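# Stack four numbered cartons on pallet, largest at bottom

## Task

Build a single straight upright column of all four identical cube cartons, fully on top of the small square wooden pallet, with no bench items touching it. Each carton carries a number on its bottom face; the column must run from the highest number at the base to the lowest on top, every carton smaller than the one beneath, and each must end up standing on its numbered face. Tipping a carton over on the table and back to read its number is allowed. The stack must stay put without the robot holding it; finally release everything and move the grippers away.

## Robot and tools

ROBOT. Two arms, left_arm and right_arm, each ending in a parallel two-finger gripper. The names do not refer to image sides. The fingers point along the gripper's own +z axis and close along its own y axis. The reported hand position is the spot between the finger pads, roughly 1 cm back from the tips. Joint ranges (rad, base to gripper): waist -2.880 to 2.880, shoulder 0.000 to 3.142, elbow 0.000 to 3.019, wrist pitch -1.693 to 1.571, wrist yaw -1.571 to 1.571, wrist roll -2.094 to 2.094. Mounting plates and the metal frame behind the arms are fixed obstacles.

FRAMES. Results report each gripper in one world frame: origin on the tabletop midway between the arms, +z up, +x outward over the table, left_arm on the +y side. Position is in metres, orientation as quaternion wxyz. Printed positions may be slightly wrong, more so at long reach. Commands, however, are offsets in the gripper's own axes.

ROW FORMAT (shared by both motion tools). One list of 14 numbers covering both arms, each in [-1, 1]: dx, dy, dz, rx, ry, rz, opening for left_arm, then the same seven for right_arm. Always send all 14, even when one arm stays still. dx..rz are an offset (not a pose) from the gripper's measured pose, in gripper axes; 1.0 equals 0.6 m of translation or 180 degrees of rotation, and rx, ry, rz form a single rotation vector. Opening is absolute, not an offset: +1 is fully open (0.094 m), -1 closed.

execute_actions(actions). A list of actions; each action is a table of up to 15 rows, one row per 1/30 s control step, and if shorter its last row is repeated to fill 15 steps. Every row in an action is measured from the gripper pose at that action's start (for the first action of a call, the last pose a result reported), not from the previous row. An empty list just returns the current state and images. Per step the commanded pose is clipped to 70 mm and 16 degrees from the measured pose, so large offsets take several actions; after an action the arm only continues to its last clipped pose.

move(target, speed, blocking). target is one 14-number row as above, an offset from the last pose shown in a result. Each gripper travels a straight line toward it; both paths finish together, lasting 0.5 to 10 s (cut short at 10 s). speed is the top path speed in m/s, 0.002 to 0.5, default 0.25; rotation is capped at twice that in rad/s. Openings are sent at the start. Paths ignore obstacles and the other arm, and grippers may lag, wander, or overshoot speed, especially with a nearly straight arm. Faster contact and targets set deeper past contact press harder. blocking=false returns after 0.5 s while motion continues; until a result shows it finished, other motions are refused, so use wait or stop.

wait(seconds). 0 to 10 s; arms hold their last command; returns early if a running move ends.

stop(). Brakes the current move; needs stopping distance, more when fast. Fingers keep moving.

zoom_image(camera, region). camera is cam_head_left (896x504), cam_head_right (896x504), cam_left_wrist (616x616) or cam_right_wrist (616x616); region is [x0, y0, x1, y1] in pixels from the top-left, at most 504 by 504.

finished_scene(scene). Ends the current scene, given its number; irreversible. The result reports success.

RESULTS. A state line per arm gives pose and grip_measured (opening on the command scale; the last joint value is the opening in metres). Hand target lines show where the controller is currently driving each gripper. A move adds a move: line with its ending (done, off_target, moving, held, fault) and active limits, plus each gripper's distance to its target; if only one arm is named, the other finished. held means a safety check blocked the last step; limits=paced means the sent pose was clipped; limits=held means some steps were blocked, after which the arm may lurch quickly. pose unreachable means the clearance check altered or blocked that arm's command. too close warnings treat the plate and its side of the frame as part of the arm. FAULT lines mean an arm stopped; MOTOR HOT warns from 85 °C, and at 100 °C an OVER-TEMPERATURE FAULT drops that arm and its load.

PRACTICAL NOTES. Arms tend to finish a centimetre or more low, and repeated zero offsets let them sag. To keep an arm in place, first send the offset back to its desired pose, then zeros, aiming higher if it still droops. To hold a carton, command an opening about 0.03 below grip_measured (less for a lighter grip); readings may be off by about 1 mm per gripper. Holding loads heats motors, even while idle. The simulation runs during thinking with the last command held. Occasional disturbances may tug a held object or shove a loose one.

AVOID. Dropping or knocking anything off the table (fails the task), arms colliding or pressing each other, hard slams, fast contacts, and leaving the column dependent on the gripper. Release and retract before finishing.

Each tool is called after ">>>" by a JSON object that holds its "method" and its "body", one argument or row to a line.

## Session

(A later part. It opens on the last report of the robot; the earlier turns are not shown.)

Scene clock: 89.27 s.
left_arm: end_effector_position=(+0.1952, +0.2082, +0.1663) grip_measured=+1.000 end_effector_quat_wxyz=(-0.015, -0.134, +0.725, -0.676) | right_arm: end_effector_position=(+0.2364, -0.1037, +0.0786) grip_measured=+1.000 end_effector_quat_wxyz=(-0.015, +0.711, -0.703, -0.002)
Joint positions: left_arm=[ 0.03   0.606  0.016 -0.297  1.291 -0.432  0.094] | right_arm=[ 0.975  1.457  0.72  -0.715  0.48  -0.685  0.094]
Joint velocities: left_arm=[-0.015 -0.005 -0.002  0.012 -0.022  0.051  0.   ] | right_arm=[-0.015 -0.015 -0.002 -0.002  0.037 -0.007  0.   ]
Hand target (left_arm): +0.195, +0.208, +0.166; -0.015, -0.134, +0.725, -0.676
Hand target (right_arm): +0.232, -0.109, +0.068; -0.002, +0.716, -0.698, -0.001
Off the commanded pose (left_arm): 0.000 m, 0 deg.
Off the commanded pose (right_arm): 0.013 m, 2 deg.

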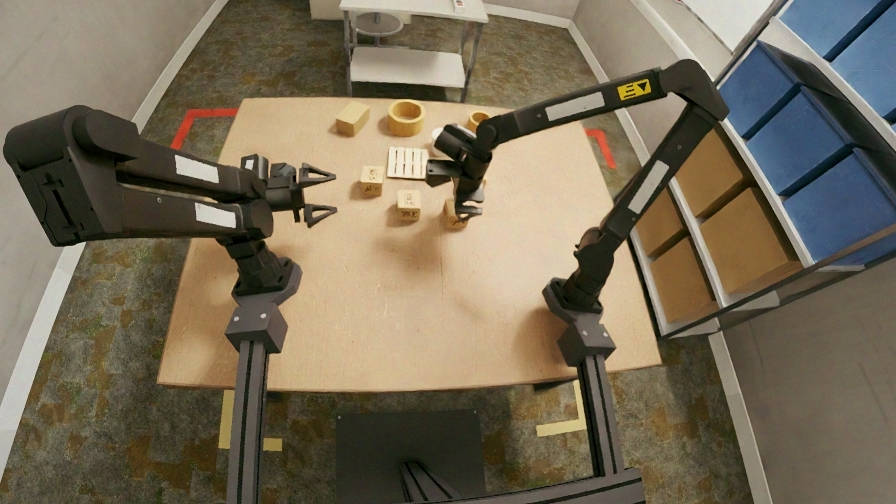

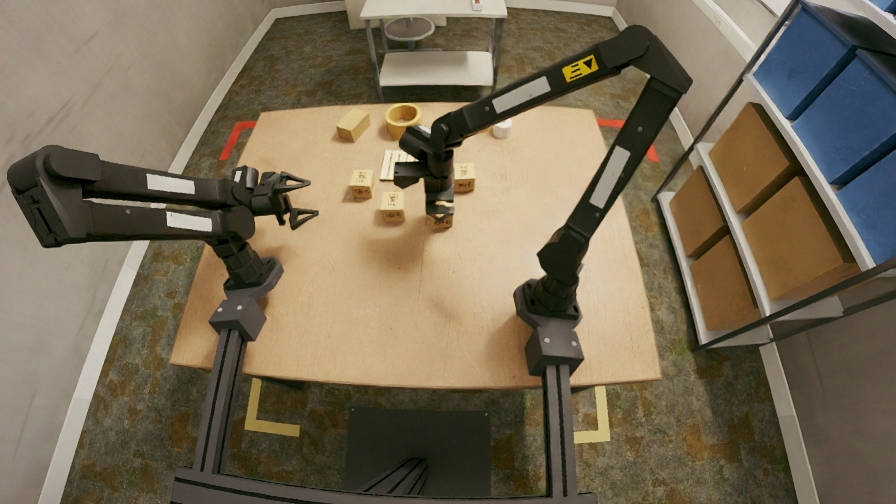

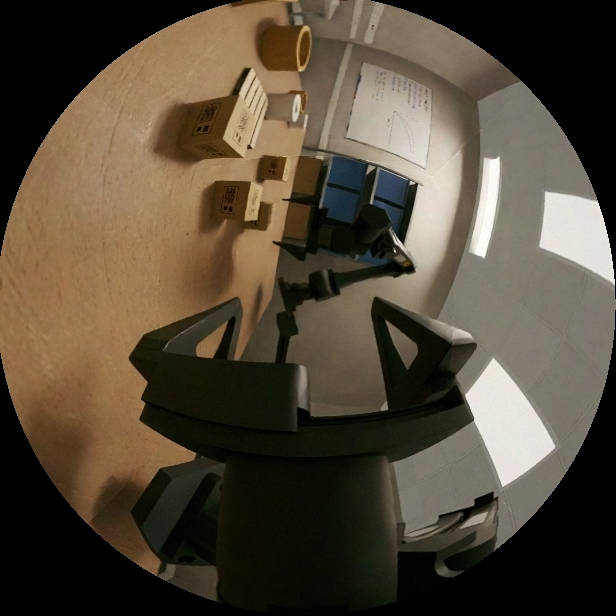

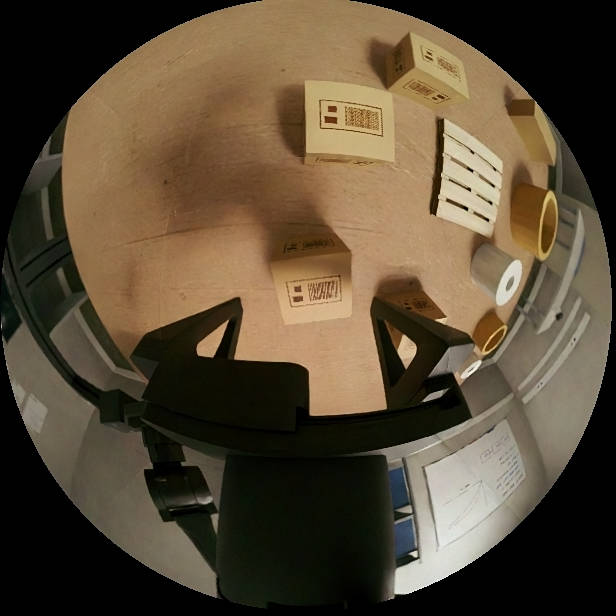

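>>> {"method": "execute_actions", "body": {
  "actions": [
    [[0,0,0,0,0,0,1,0,0,0.095,0.007,-0.007,0,1]],
    [[0,0,0,0,0,0,1,0,0,0.01,0,0,0,1]],
    [[0,0,0,0,0,0,1,0,0,0,0,0,0,0.17]],
    [[0,0,0,0,0,0,1,0,0,0,0,0,0,0.17]]
  ]
}}

>>> {"method": "move", "body": {
  "target": [0,0,0,0,0,0,1,-0.02,-0.02,-0.17,0,0,0,0.17]
}}

>>> {"method": "move", "body": {
  "target": [0,0,0,0,0,0,1,-0.2,-0.33,-0.02,0,0,0,0.17]
}}

Scene clock: 92.17 s.
left_arm: end_effector_position=(+0.1952, +0.2082, +0.1663) grip_measured=+1.000 end_effector_quat_wxyz=(-0.015, -0.134, +0.725, -0.676) | right_arm: end_effector_position=(+0.2405, -0.0991, +0.0263) grip_measured=+0.252 end_effector_quat_wxyz=(-0.038, +0.704, -0.709, -0.003)
Joint positions: left_arm=[ 0.03   0.606  0.016 -0.297  1.291 -0.432  0.094] | right_arm=[ 0.904  1.568  0.667 -0.463  0.47  -0.768  0.059]
Joint velocities: left_arm=[ 0.005 -0.015 -0.002 -0.012 -0.051  0.022  0.   ] | right_arm=[ 0.005 -0.005  0.002 -0.012 -0.037  0.007 -0.001]
Hand target (left_arm): +0.195, +0.208, +0.166; -0.015, -0.134, +0.725, -0.676
Hand target (right_arm): +0.241, -0.099, +0.026; -0.038, +0.704, -0.709, -0.003
Off the commanded pose (left_arm): 0.000 m, 0 deg.
Off the commanded pose (right_arm): 0.000 m, 0 deg.

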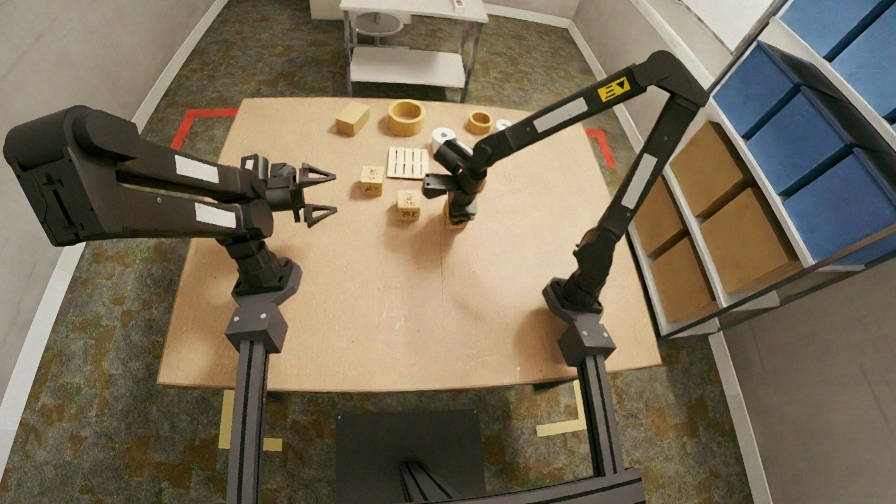

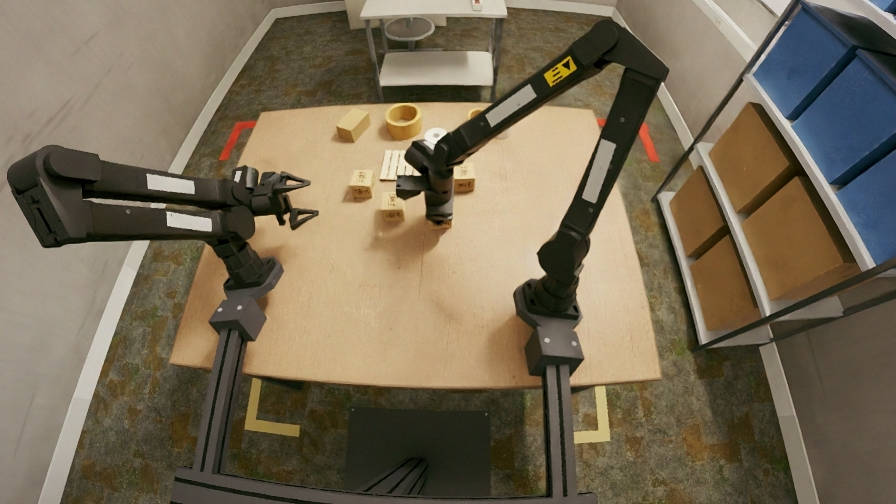

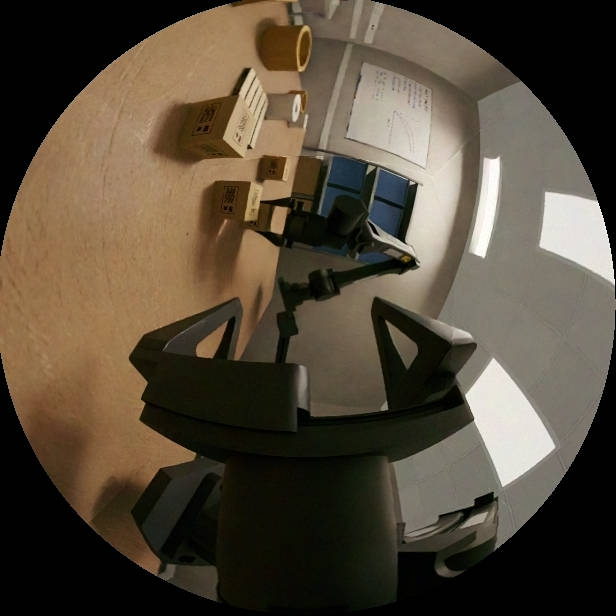

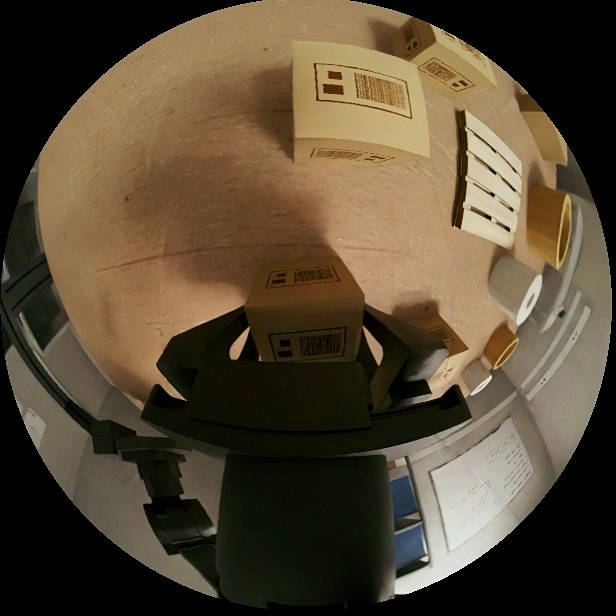

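Scene clock: 93.10 s.
left_arm: end_effector_position=(+0.1952, +0.2082, +0.1663) grip_measured=+1.000 end_effector_quat_wxyz=(-0.015, -0.134, +0.725, -0.676) | right_arm: end_effector_position=(+0.2361, -0.1030, +0.1175) grip_measured=+0.252 end_effector_quat_wxyz=(-0.024, +0.712, -0.701, +0.000)
Joint positions: left_arm=[ 0.03   0.606  0.016 -0.297  1.291 -0.432  0.094] | right_arm=[ 1.033  1.378  0.751 -0.837  0.493 -0.632  0.059]
Joint velocities: left_arm=[ 0.005 -0.015  0.002 -0.002  0.007 -0.022  0.   ] | right_arm=[ 0.015 -0.005 -0.007 -0.012 -0.066  0.051 -0.   ]
Hand target (left_arm): +0.195, +0.208, +0.166; -0.015, -0.134, +0.725, -0.676
Hand target (right_arm): +0.246, -0.093, +0.128; -0.037, +0.704, -0.709, -0.002
Off the commanded pose (left_arm): 0.000 m, 0 deg.
Off the commanded pose (right_arm): 0.019 m, 2 deg.
move: off_target (right_arm)

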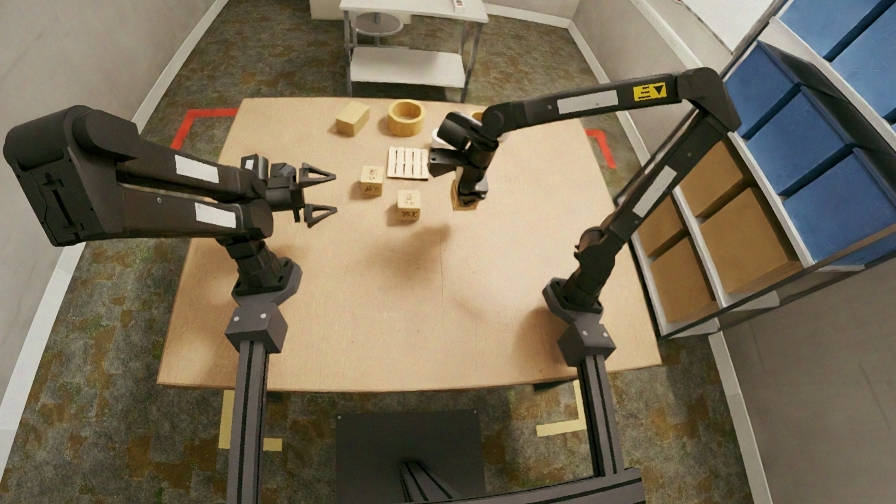

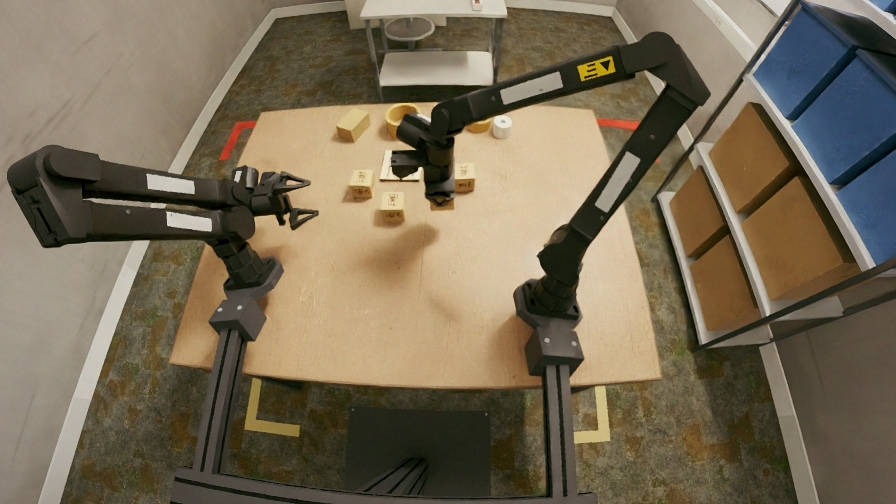

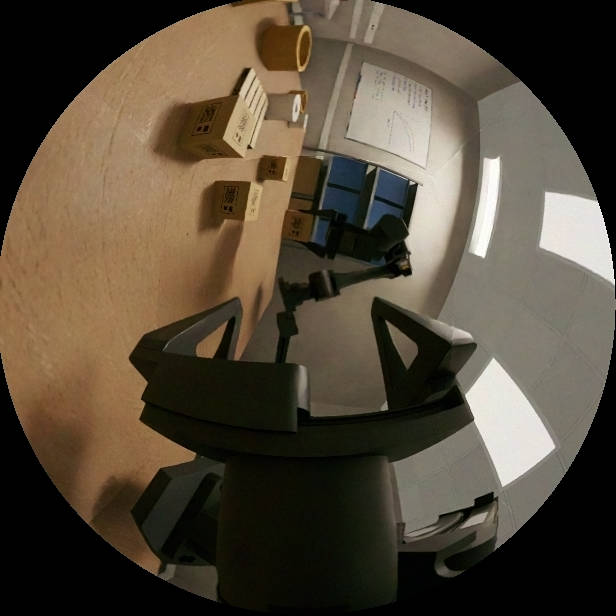

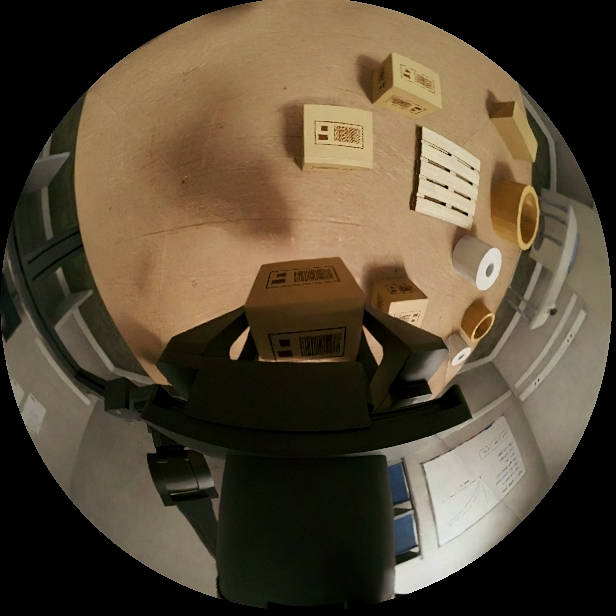

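Scene clock: 94.53 s.
left_arm: end_effector_position=(+0.1952, +0.2082, +0.1663) grip_measured=+1.000 end_effector_quat_wxyz=(-0.015, -0.134, +0.725, -0.676) | right_arm: end_effector_position=(+0.4186, +0.0132, +0.1452) grip_measured=+0.252 end_effector_quat_wxyz=(-0.023, +0.712, -0.702, -0.001)
Joint positions: left_arm=[ 0.03   0.606  0.016 -0.297  1.291 -0.432  0.094] | right_arm=[ 0.912  1.756  1.425 -1.072  0.474 -0.766  0.059]
Joint velocities: left_arm=[-0.015 -0.005 -0.007  0.002 -0.022 -0.051  0.   ] | right_arm=[-0.015 -0.015 -0.012  0.002  0.037 -0.037 -0.   ]
Hand target (left_arm): +0.195, +0.208, +0.166; -0.015, -0.134, +0.725, -0.676
Hand target (right_arm): +0.432, +0.018, +0.144; -0.026, +0.712, -0.701, -0.001
Off the commanded pose (left_arm): 0.000 m, 0 deg.
Off the commanded pose (right_arm): 0.015 m, 0 deg.
move: off_target (right_arm)

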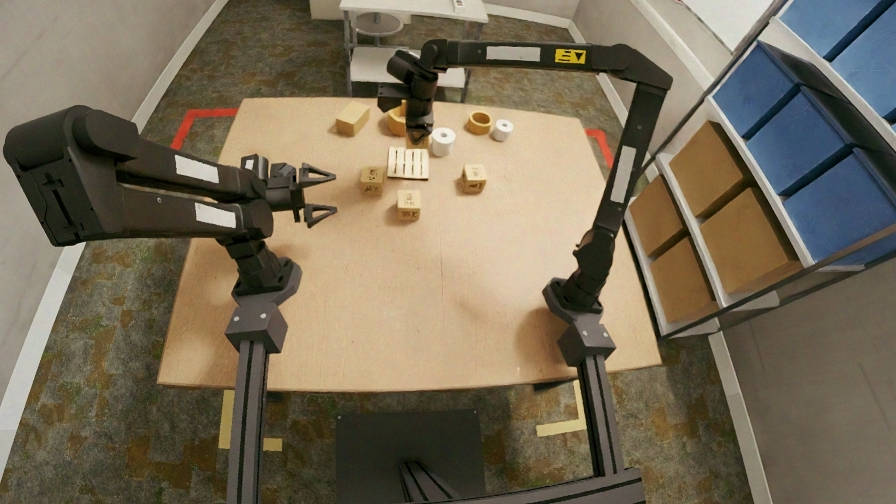

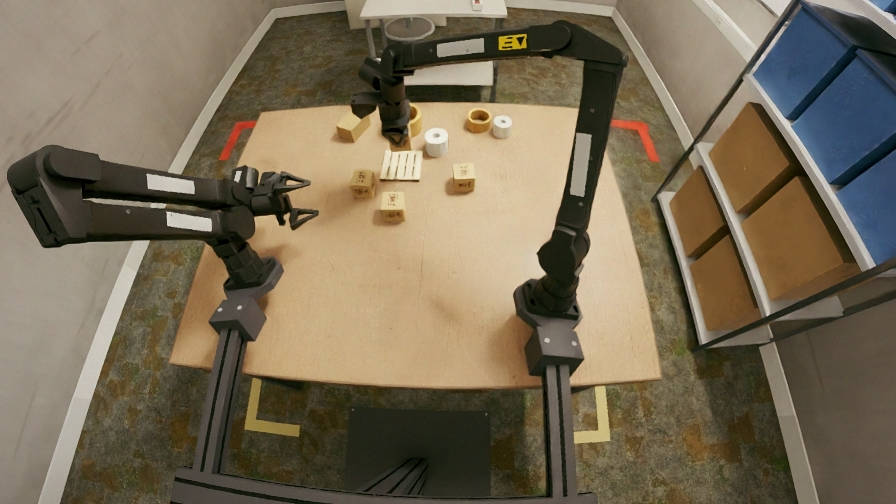

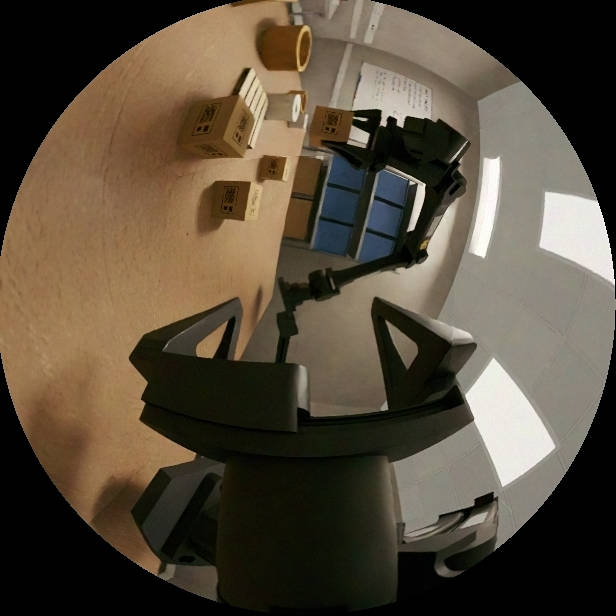

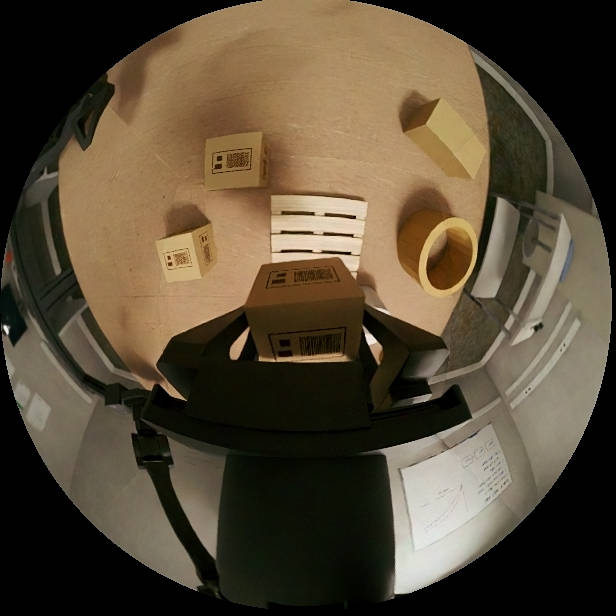

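>>> {"method": "move", "body": {
  "target": [0,0,0,0,0,0,1,-0.01,-0.02,0.155,0,0,0,0.17],
  "speed": 0.15
}}

Scene clock: 96.03 s.
left_arm: end_effector_position=(+0.1952, +0.2082, +0.1663) grip_measured=+1.000 end_effector_quat_wxyz=(-0.015, -0.134, +0.725, -0.676) | right_arm: end_effector_position=(+0.4351, +0.0240, +0.0633) grip_measured=+0.252 end_effector_quat_wxyz=(-0.029, +0.708, -0.706, -0.002)
Joint positions: left_arm=[ 0.03   0.606  0.016 -0.297  1.291 -0.432  0.094] | right_arm=[ 0.837  1.882  1.411 -0.883  0.459 -0.842  0.059]
Joint velocities: left_arm=[-0.005 -0.005  0.007 -0.007 -0.051 -0.037  0.   ] | right_arm=[-0.005 -0.005 -0.007  0.007 -0.11   0.007  0.   ]
Hand target (left_arm): +0.195, +0.208, +0.166; -0.015, -0.134, +0.725, -0.676
Hand target (right_arm): +0.435, +0.022, +0.054; -0.024, +0.712, -0.702, -0.002
Off the commanded pose (left_arm): 0.000 m, 0 deg.
Off the commanded pose (right_arm): 0.011 m, 1 deg.
move: off_target (right_arm)

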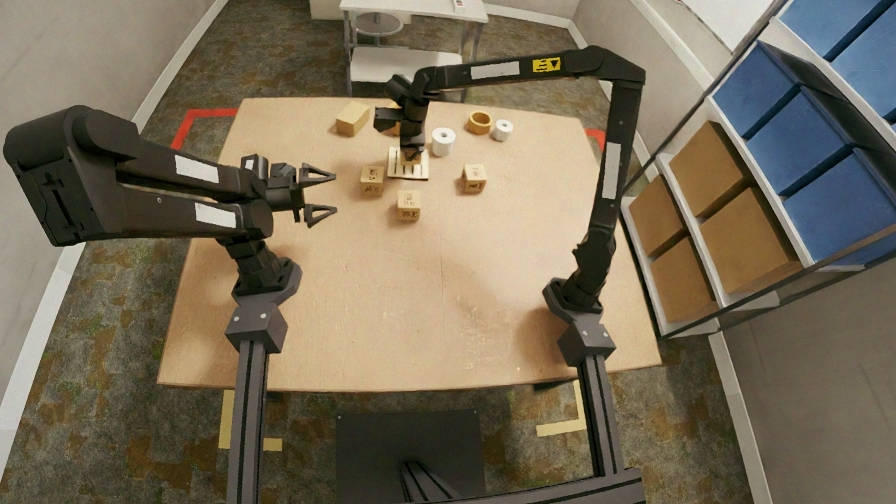

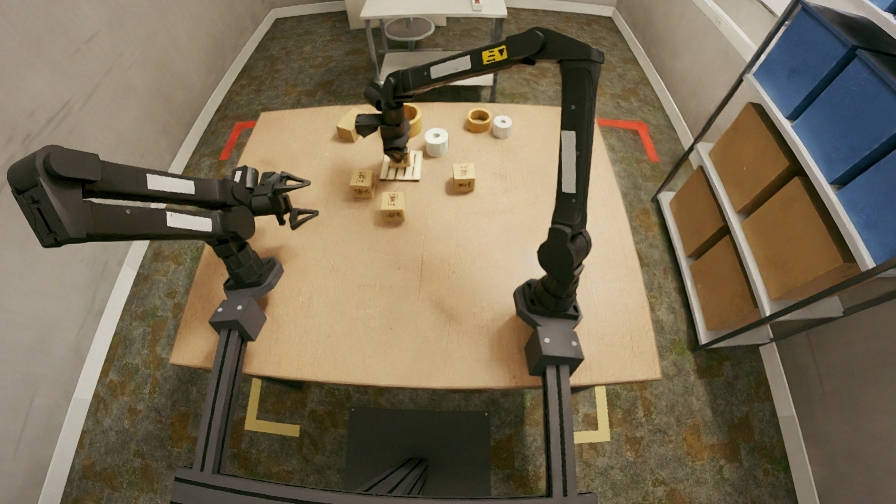

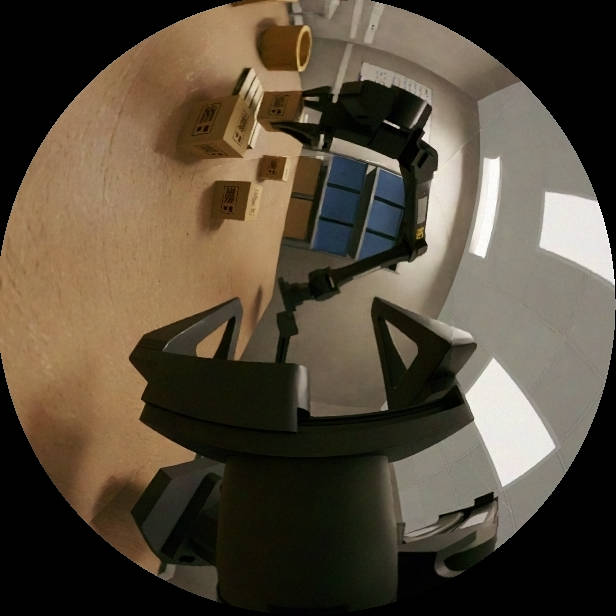

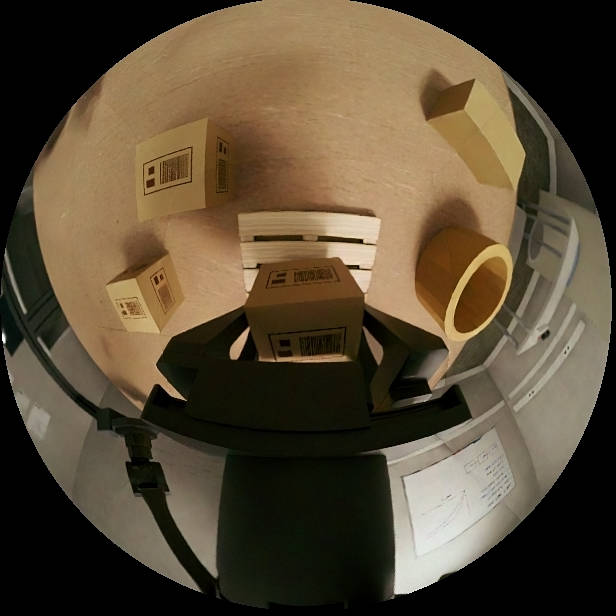

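>>> {"method": "execute_actions", "body": {
  "actions": [
    [[0,0,0,0,0,0,1,-0.03,0,0,0,0,0.045,0.17]],
    [[0,0,0,0,0,0,1,0,0,0.045,0,0,0,0.17]],
    [[0,0,0,0,0,0,1,0,0,0,0,0,0,1]],
    [[0,0,0,0,0,0,1,-0.015,-0.02,-0.15,0,0,0,1]],
    [[0,0,0,0,0,0,1,-0.01,-0.01,-0.08,0,0,-0.045,1]]
  ]
}}

>>> {"method": "move", "body": {
  "target": [0,0,0,0,0,0,1,0.015,0.3,0,0,0,0,1]
}}

Scene clock: 98.83 s.
left_arm: end_effector_position=(+0.1952, +0.2082, +0.1663) grip_measured=+1.000 end_effector_quat_wxyz=(-0.015, -0.134, +0.725, -0.676) | right_arm: end_effector_position=(+0.4182, +0.0241, +0.1536) grip_measured=+1.000 end_effector_quat_wxyz=(+0.004, +0.718, -0.696, +0.001)
Joint positions: left_arm=[ 0.03   0.606  0.016 -0.297  1.291 -0.432  0.094] | right_arm=[ 0.932  1.805  1.511 -1.181  0.478 -0.731  0.094]
Joint velocities: left_arm=[-0.005 -0.015  0.012  0.002 -0.022 -0.11   0.   ] | right_arm=[-0.005 -0.005  0.012 -0.007 -0.007 -0.066  0.   ]
Hand target (left_arm): +0.195, +0.208, +0.166; -0.015, -0.134, +0.725, -0.676
Hand target (right_arm): +0.436, +0.030, +0.181; -0.025, +0.716, -0.697, -0.001
Off the commanded pose (left_arm): 0.000 m, 0 deg.
Off the commanded pose (right_arm): 0.034 m, 3 deg.

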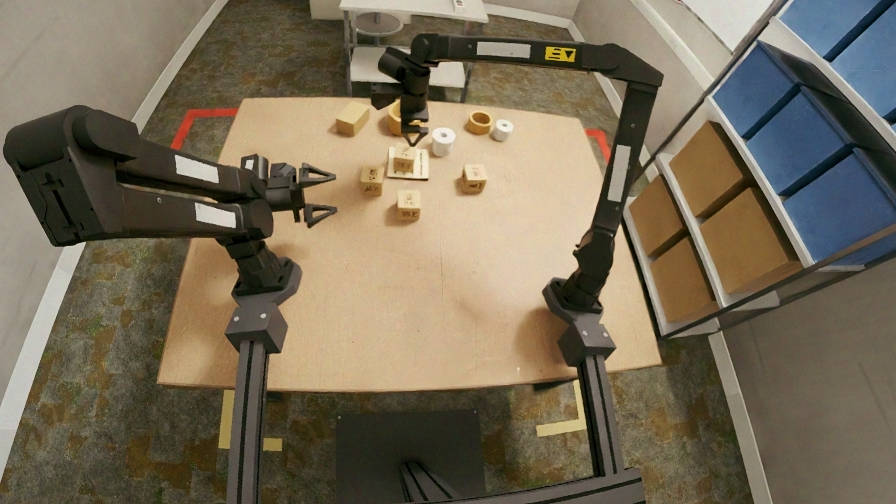

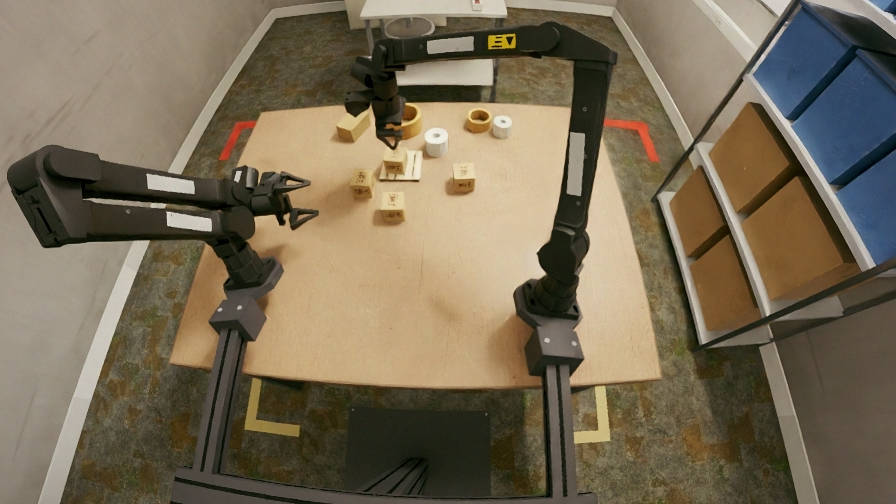

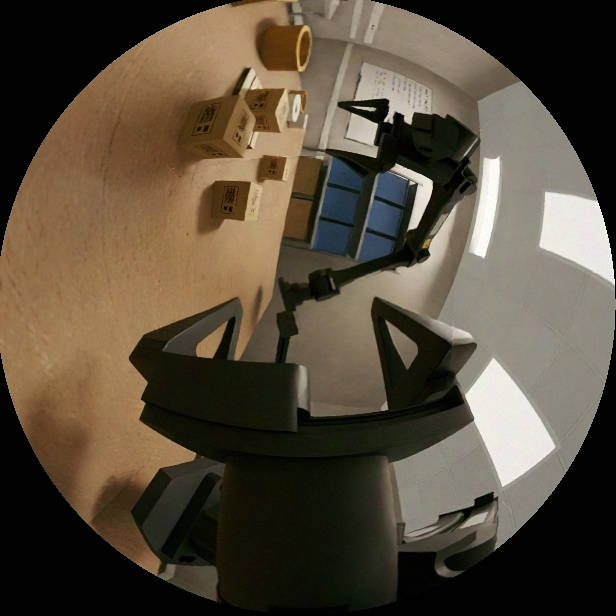

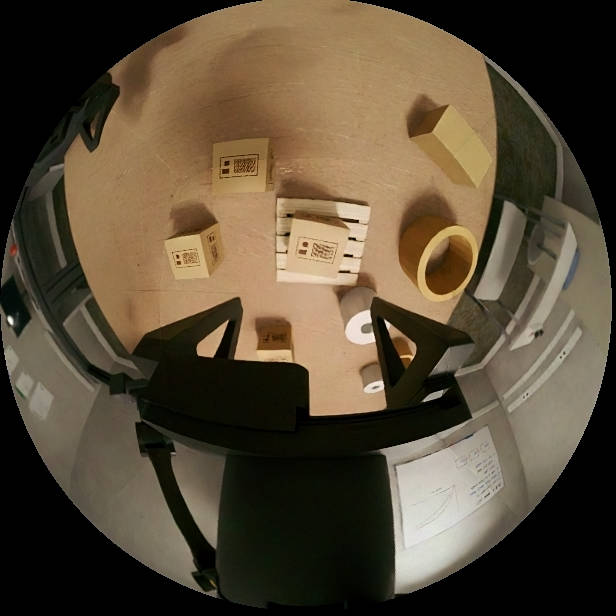

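Scene clock: 100.13 s.
left_arm: end_effector_position=(+0.1952, +0.2082, +0.1663) grip_measured=+1.000 end_effector_quat_wxyz=(-0.015, -0.134, +0.725, -0.676) | right_arm: end_effector_position=(+0.2352, +0.0097, +0.1441) grip_measured=+1.000 end_effector_quat_wxyz=(+0.017, +0.728, -0.686, +0.006)
Joint positions: left_arm=[ 0.03   0.606  0.016 -0.297  1.291 -0.432  0.094] | right_arm=[ 1.187  1.681  1.104 -1.063  0.487 -0.457  0.094]
Joint velocities: left_arm=[-0.005 -0.005  0.002 -0.002  0.037  0.007  0.   ] | right_arm=[-0.005  0.005 -0.017 -0.022  0.051  0.022  0.   ]
Hand target (left_arm): +0.195, +0.208, +0.166; -0.015, -0.134, +0.725, -0.676
Hand target (right_arm): +0.239, +0.009, +0.151; +0.006, +0.718, -0.696, +0.004
Off the commanded pose (left_arm): 0.000 m, 0 deg.
Off the commanded pose (right_arm): 0.011 m, 2 deg.
move: off_target (right_arm)

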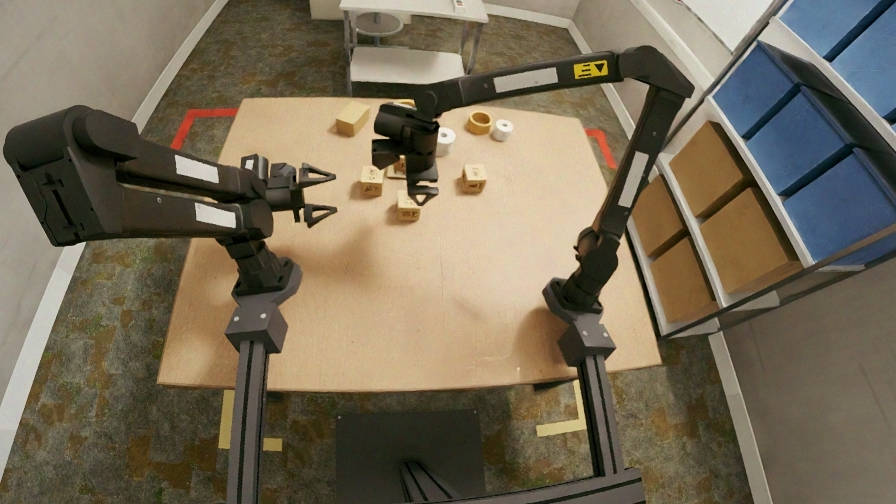

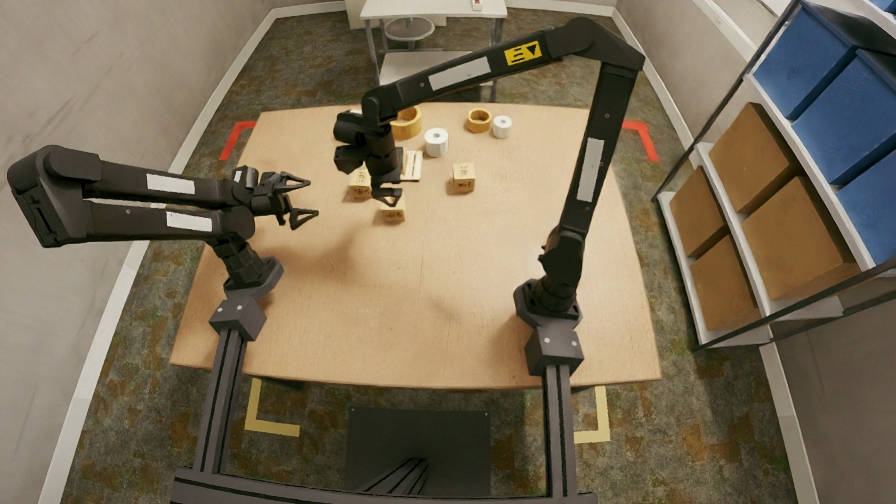

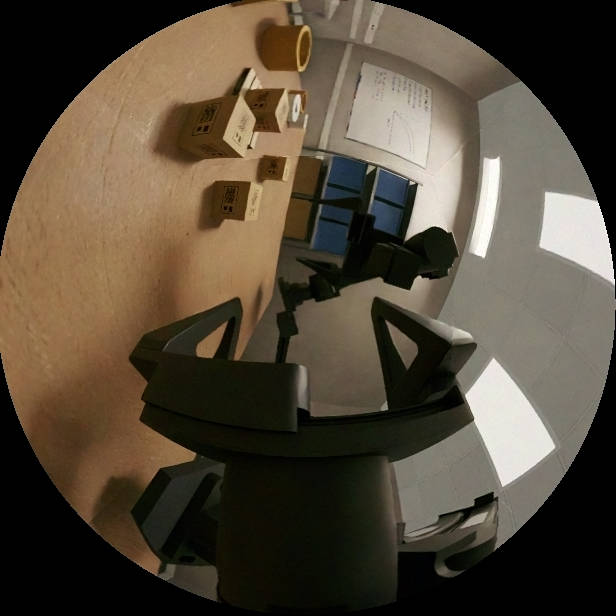

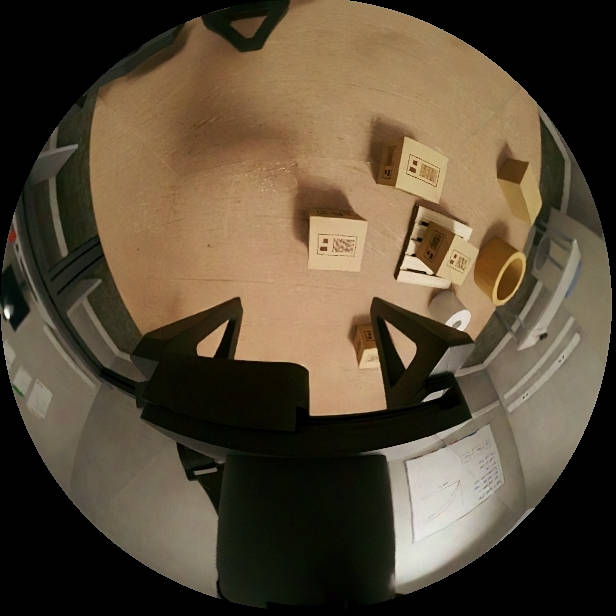

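>>> {"method": "move", "body": {
  "target": [0,0,0,0,0,0,1,-0.02,-0.045,0.12,0.004,-0.008,0.01,1]
}}

Scene clock: 101.17 s.
left_arm: end_effector_position=(+0.1952, +0.2082, +0.1663) grip_measured=+1.000 end_effector_quat_wxyz=(-0.015, -0.134, +0.725, -0.676) | right_arm: end_effector_position=(+0.2643, +0.0224, +0.0800) grip_measured=+1.000 end_effector_quat_wxyz=(-0.002, +0.710, -0.704, -0.000)
Joint positions: left_arm=[ 0.03   0.606  0.016 -0.297  1.291 -0.432  0.094] | right_arm=[ 1.082  1.778  1.089 -0.849  0.487 -0.548  0.094]
Joint velocities: left_arm=[-0.015  0.005  0.017  0.007 -0.022 -0.11   0.   ] | right_arm=[-0.005 -0.015  0.002  0.002 -0.007 -0.037  0.   ]
Hand target (left_arm): +0.195, +0.208, +0.166; -0.015, -0.134, +0.725, -0.676
Hand target (right_arm): +0.262, +0.021, +0.072; +0.003, +0.717, -0.697, +0.001
Off the commanded pose (left_arm): 0.000 m, 0 deg.
Off the commanded pose (right_arm): 0.010 m, 1 deg.
move: done

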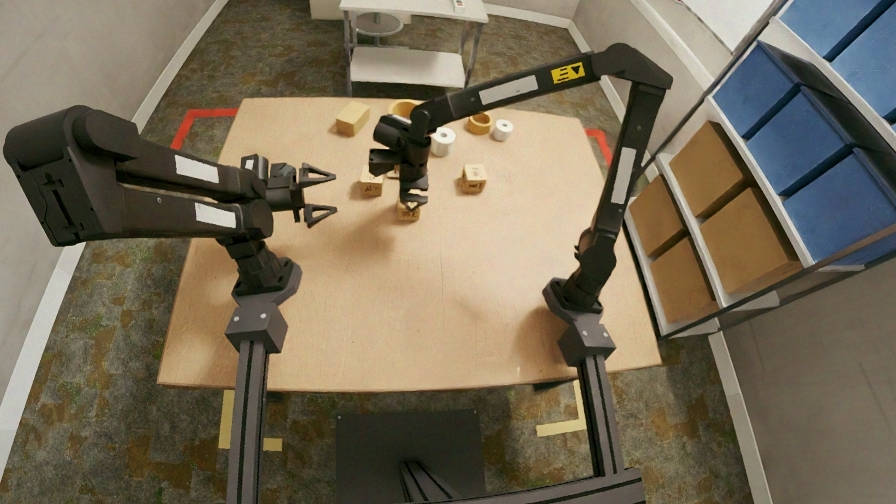

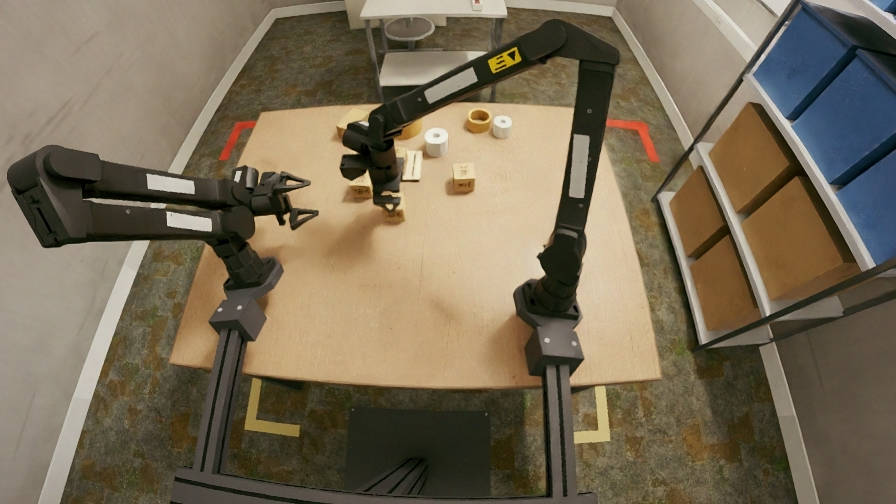

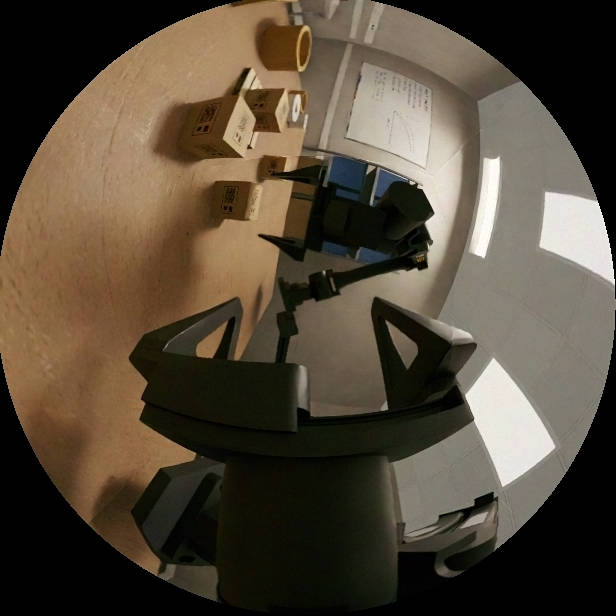

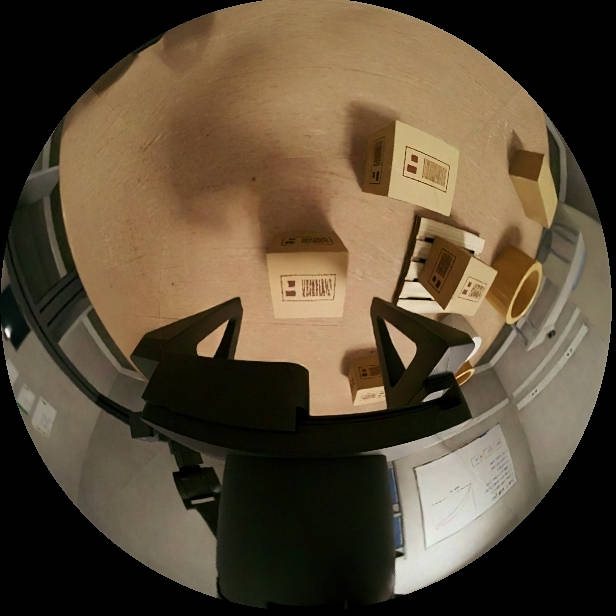

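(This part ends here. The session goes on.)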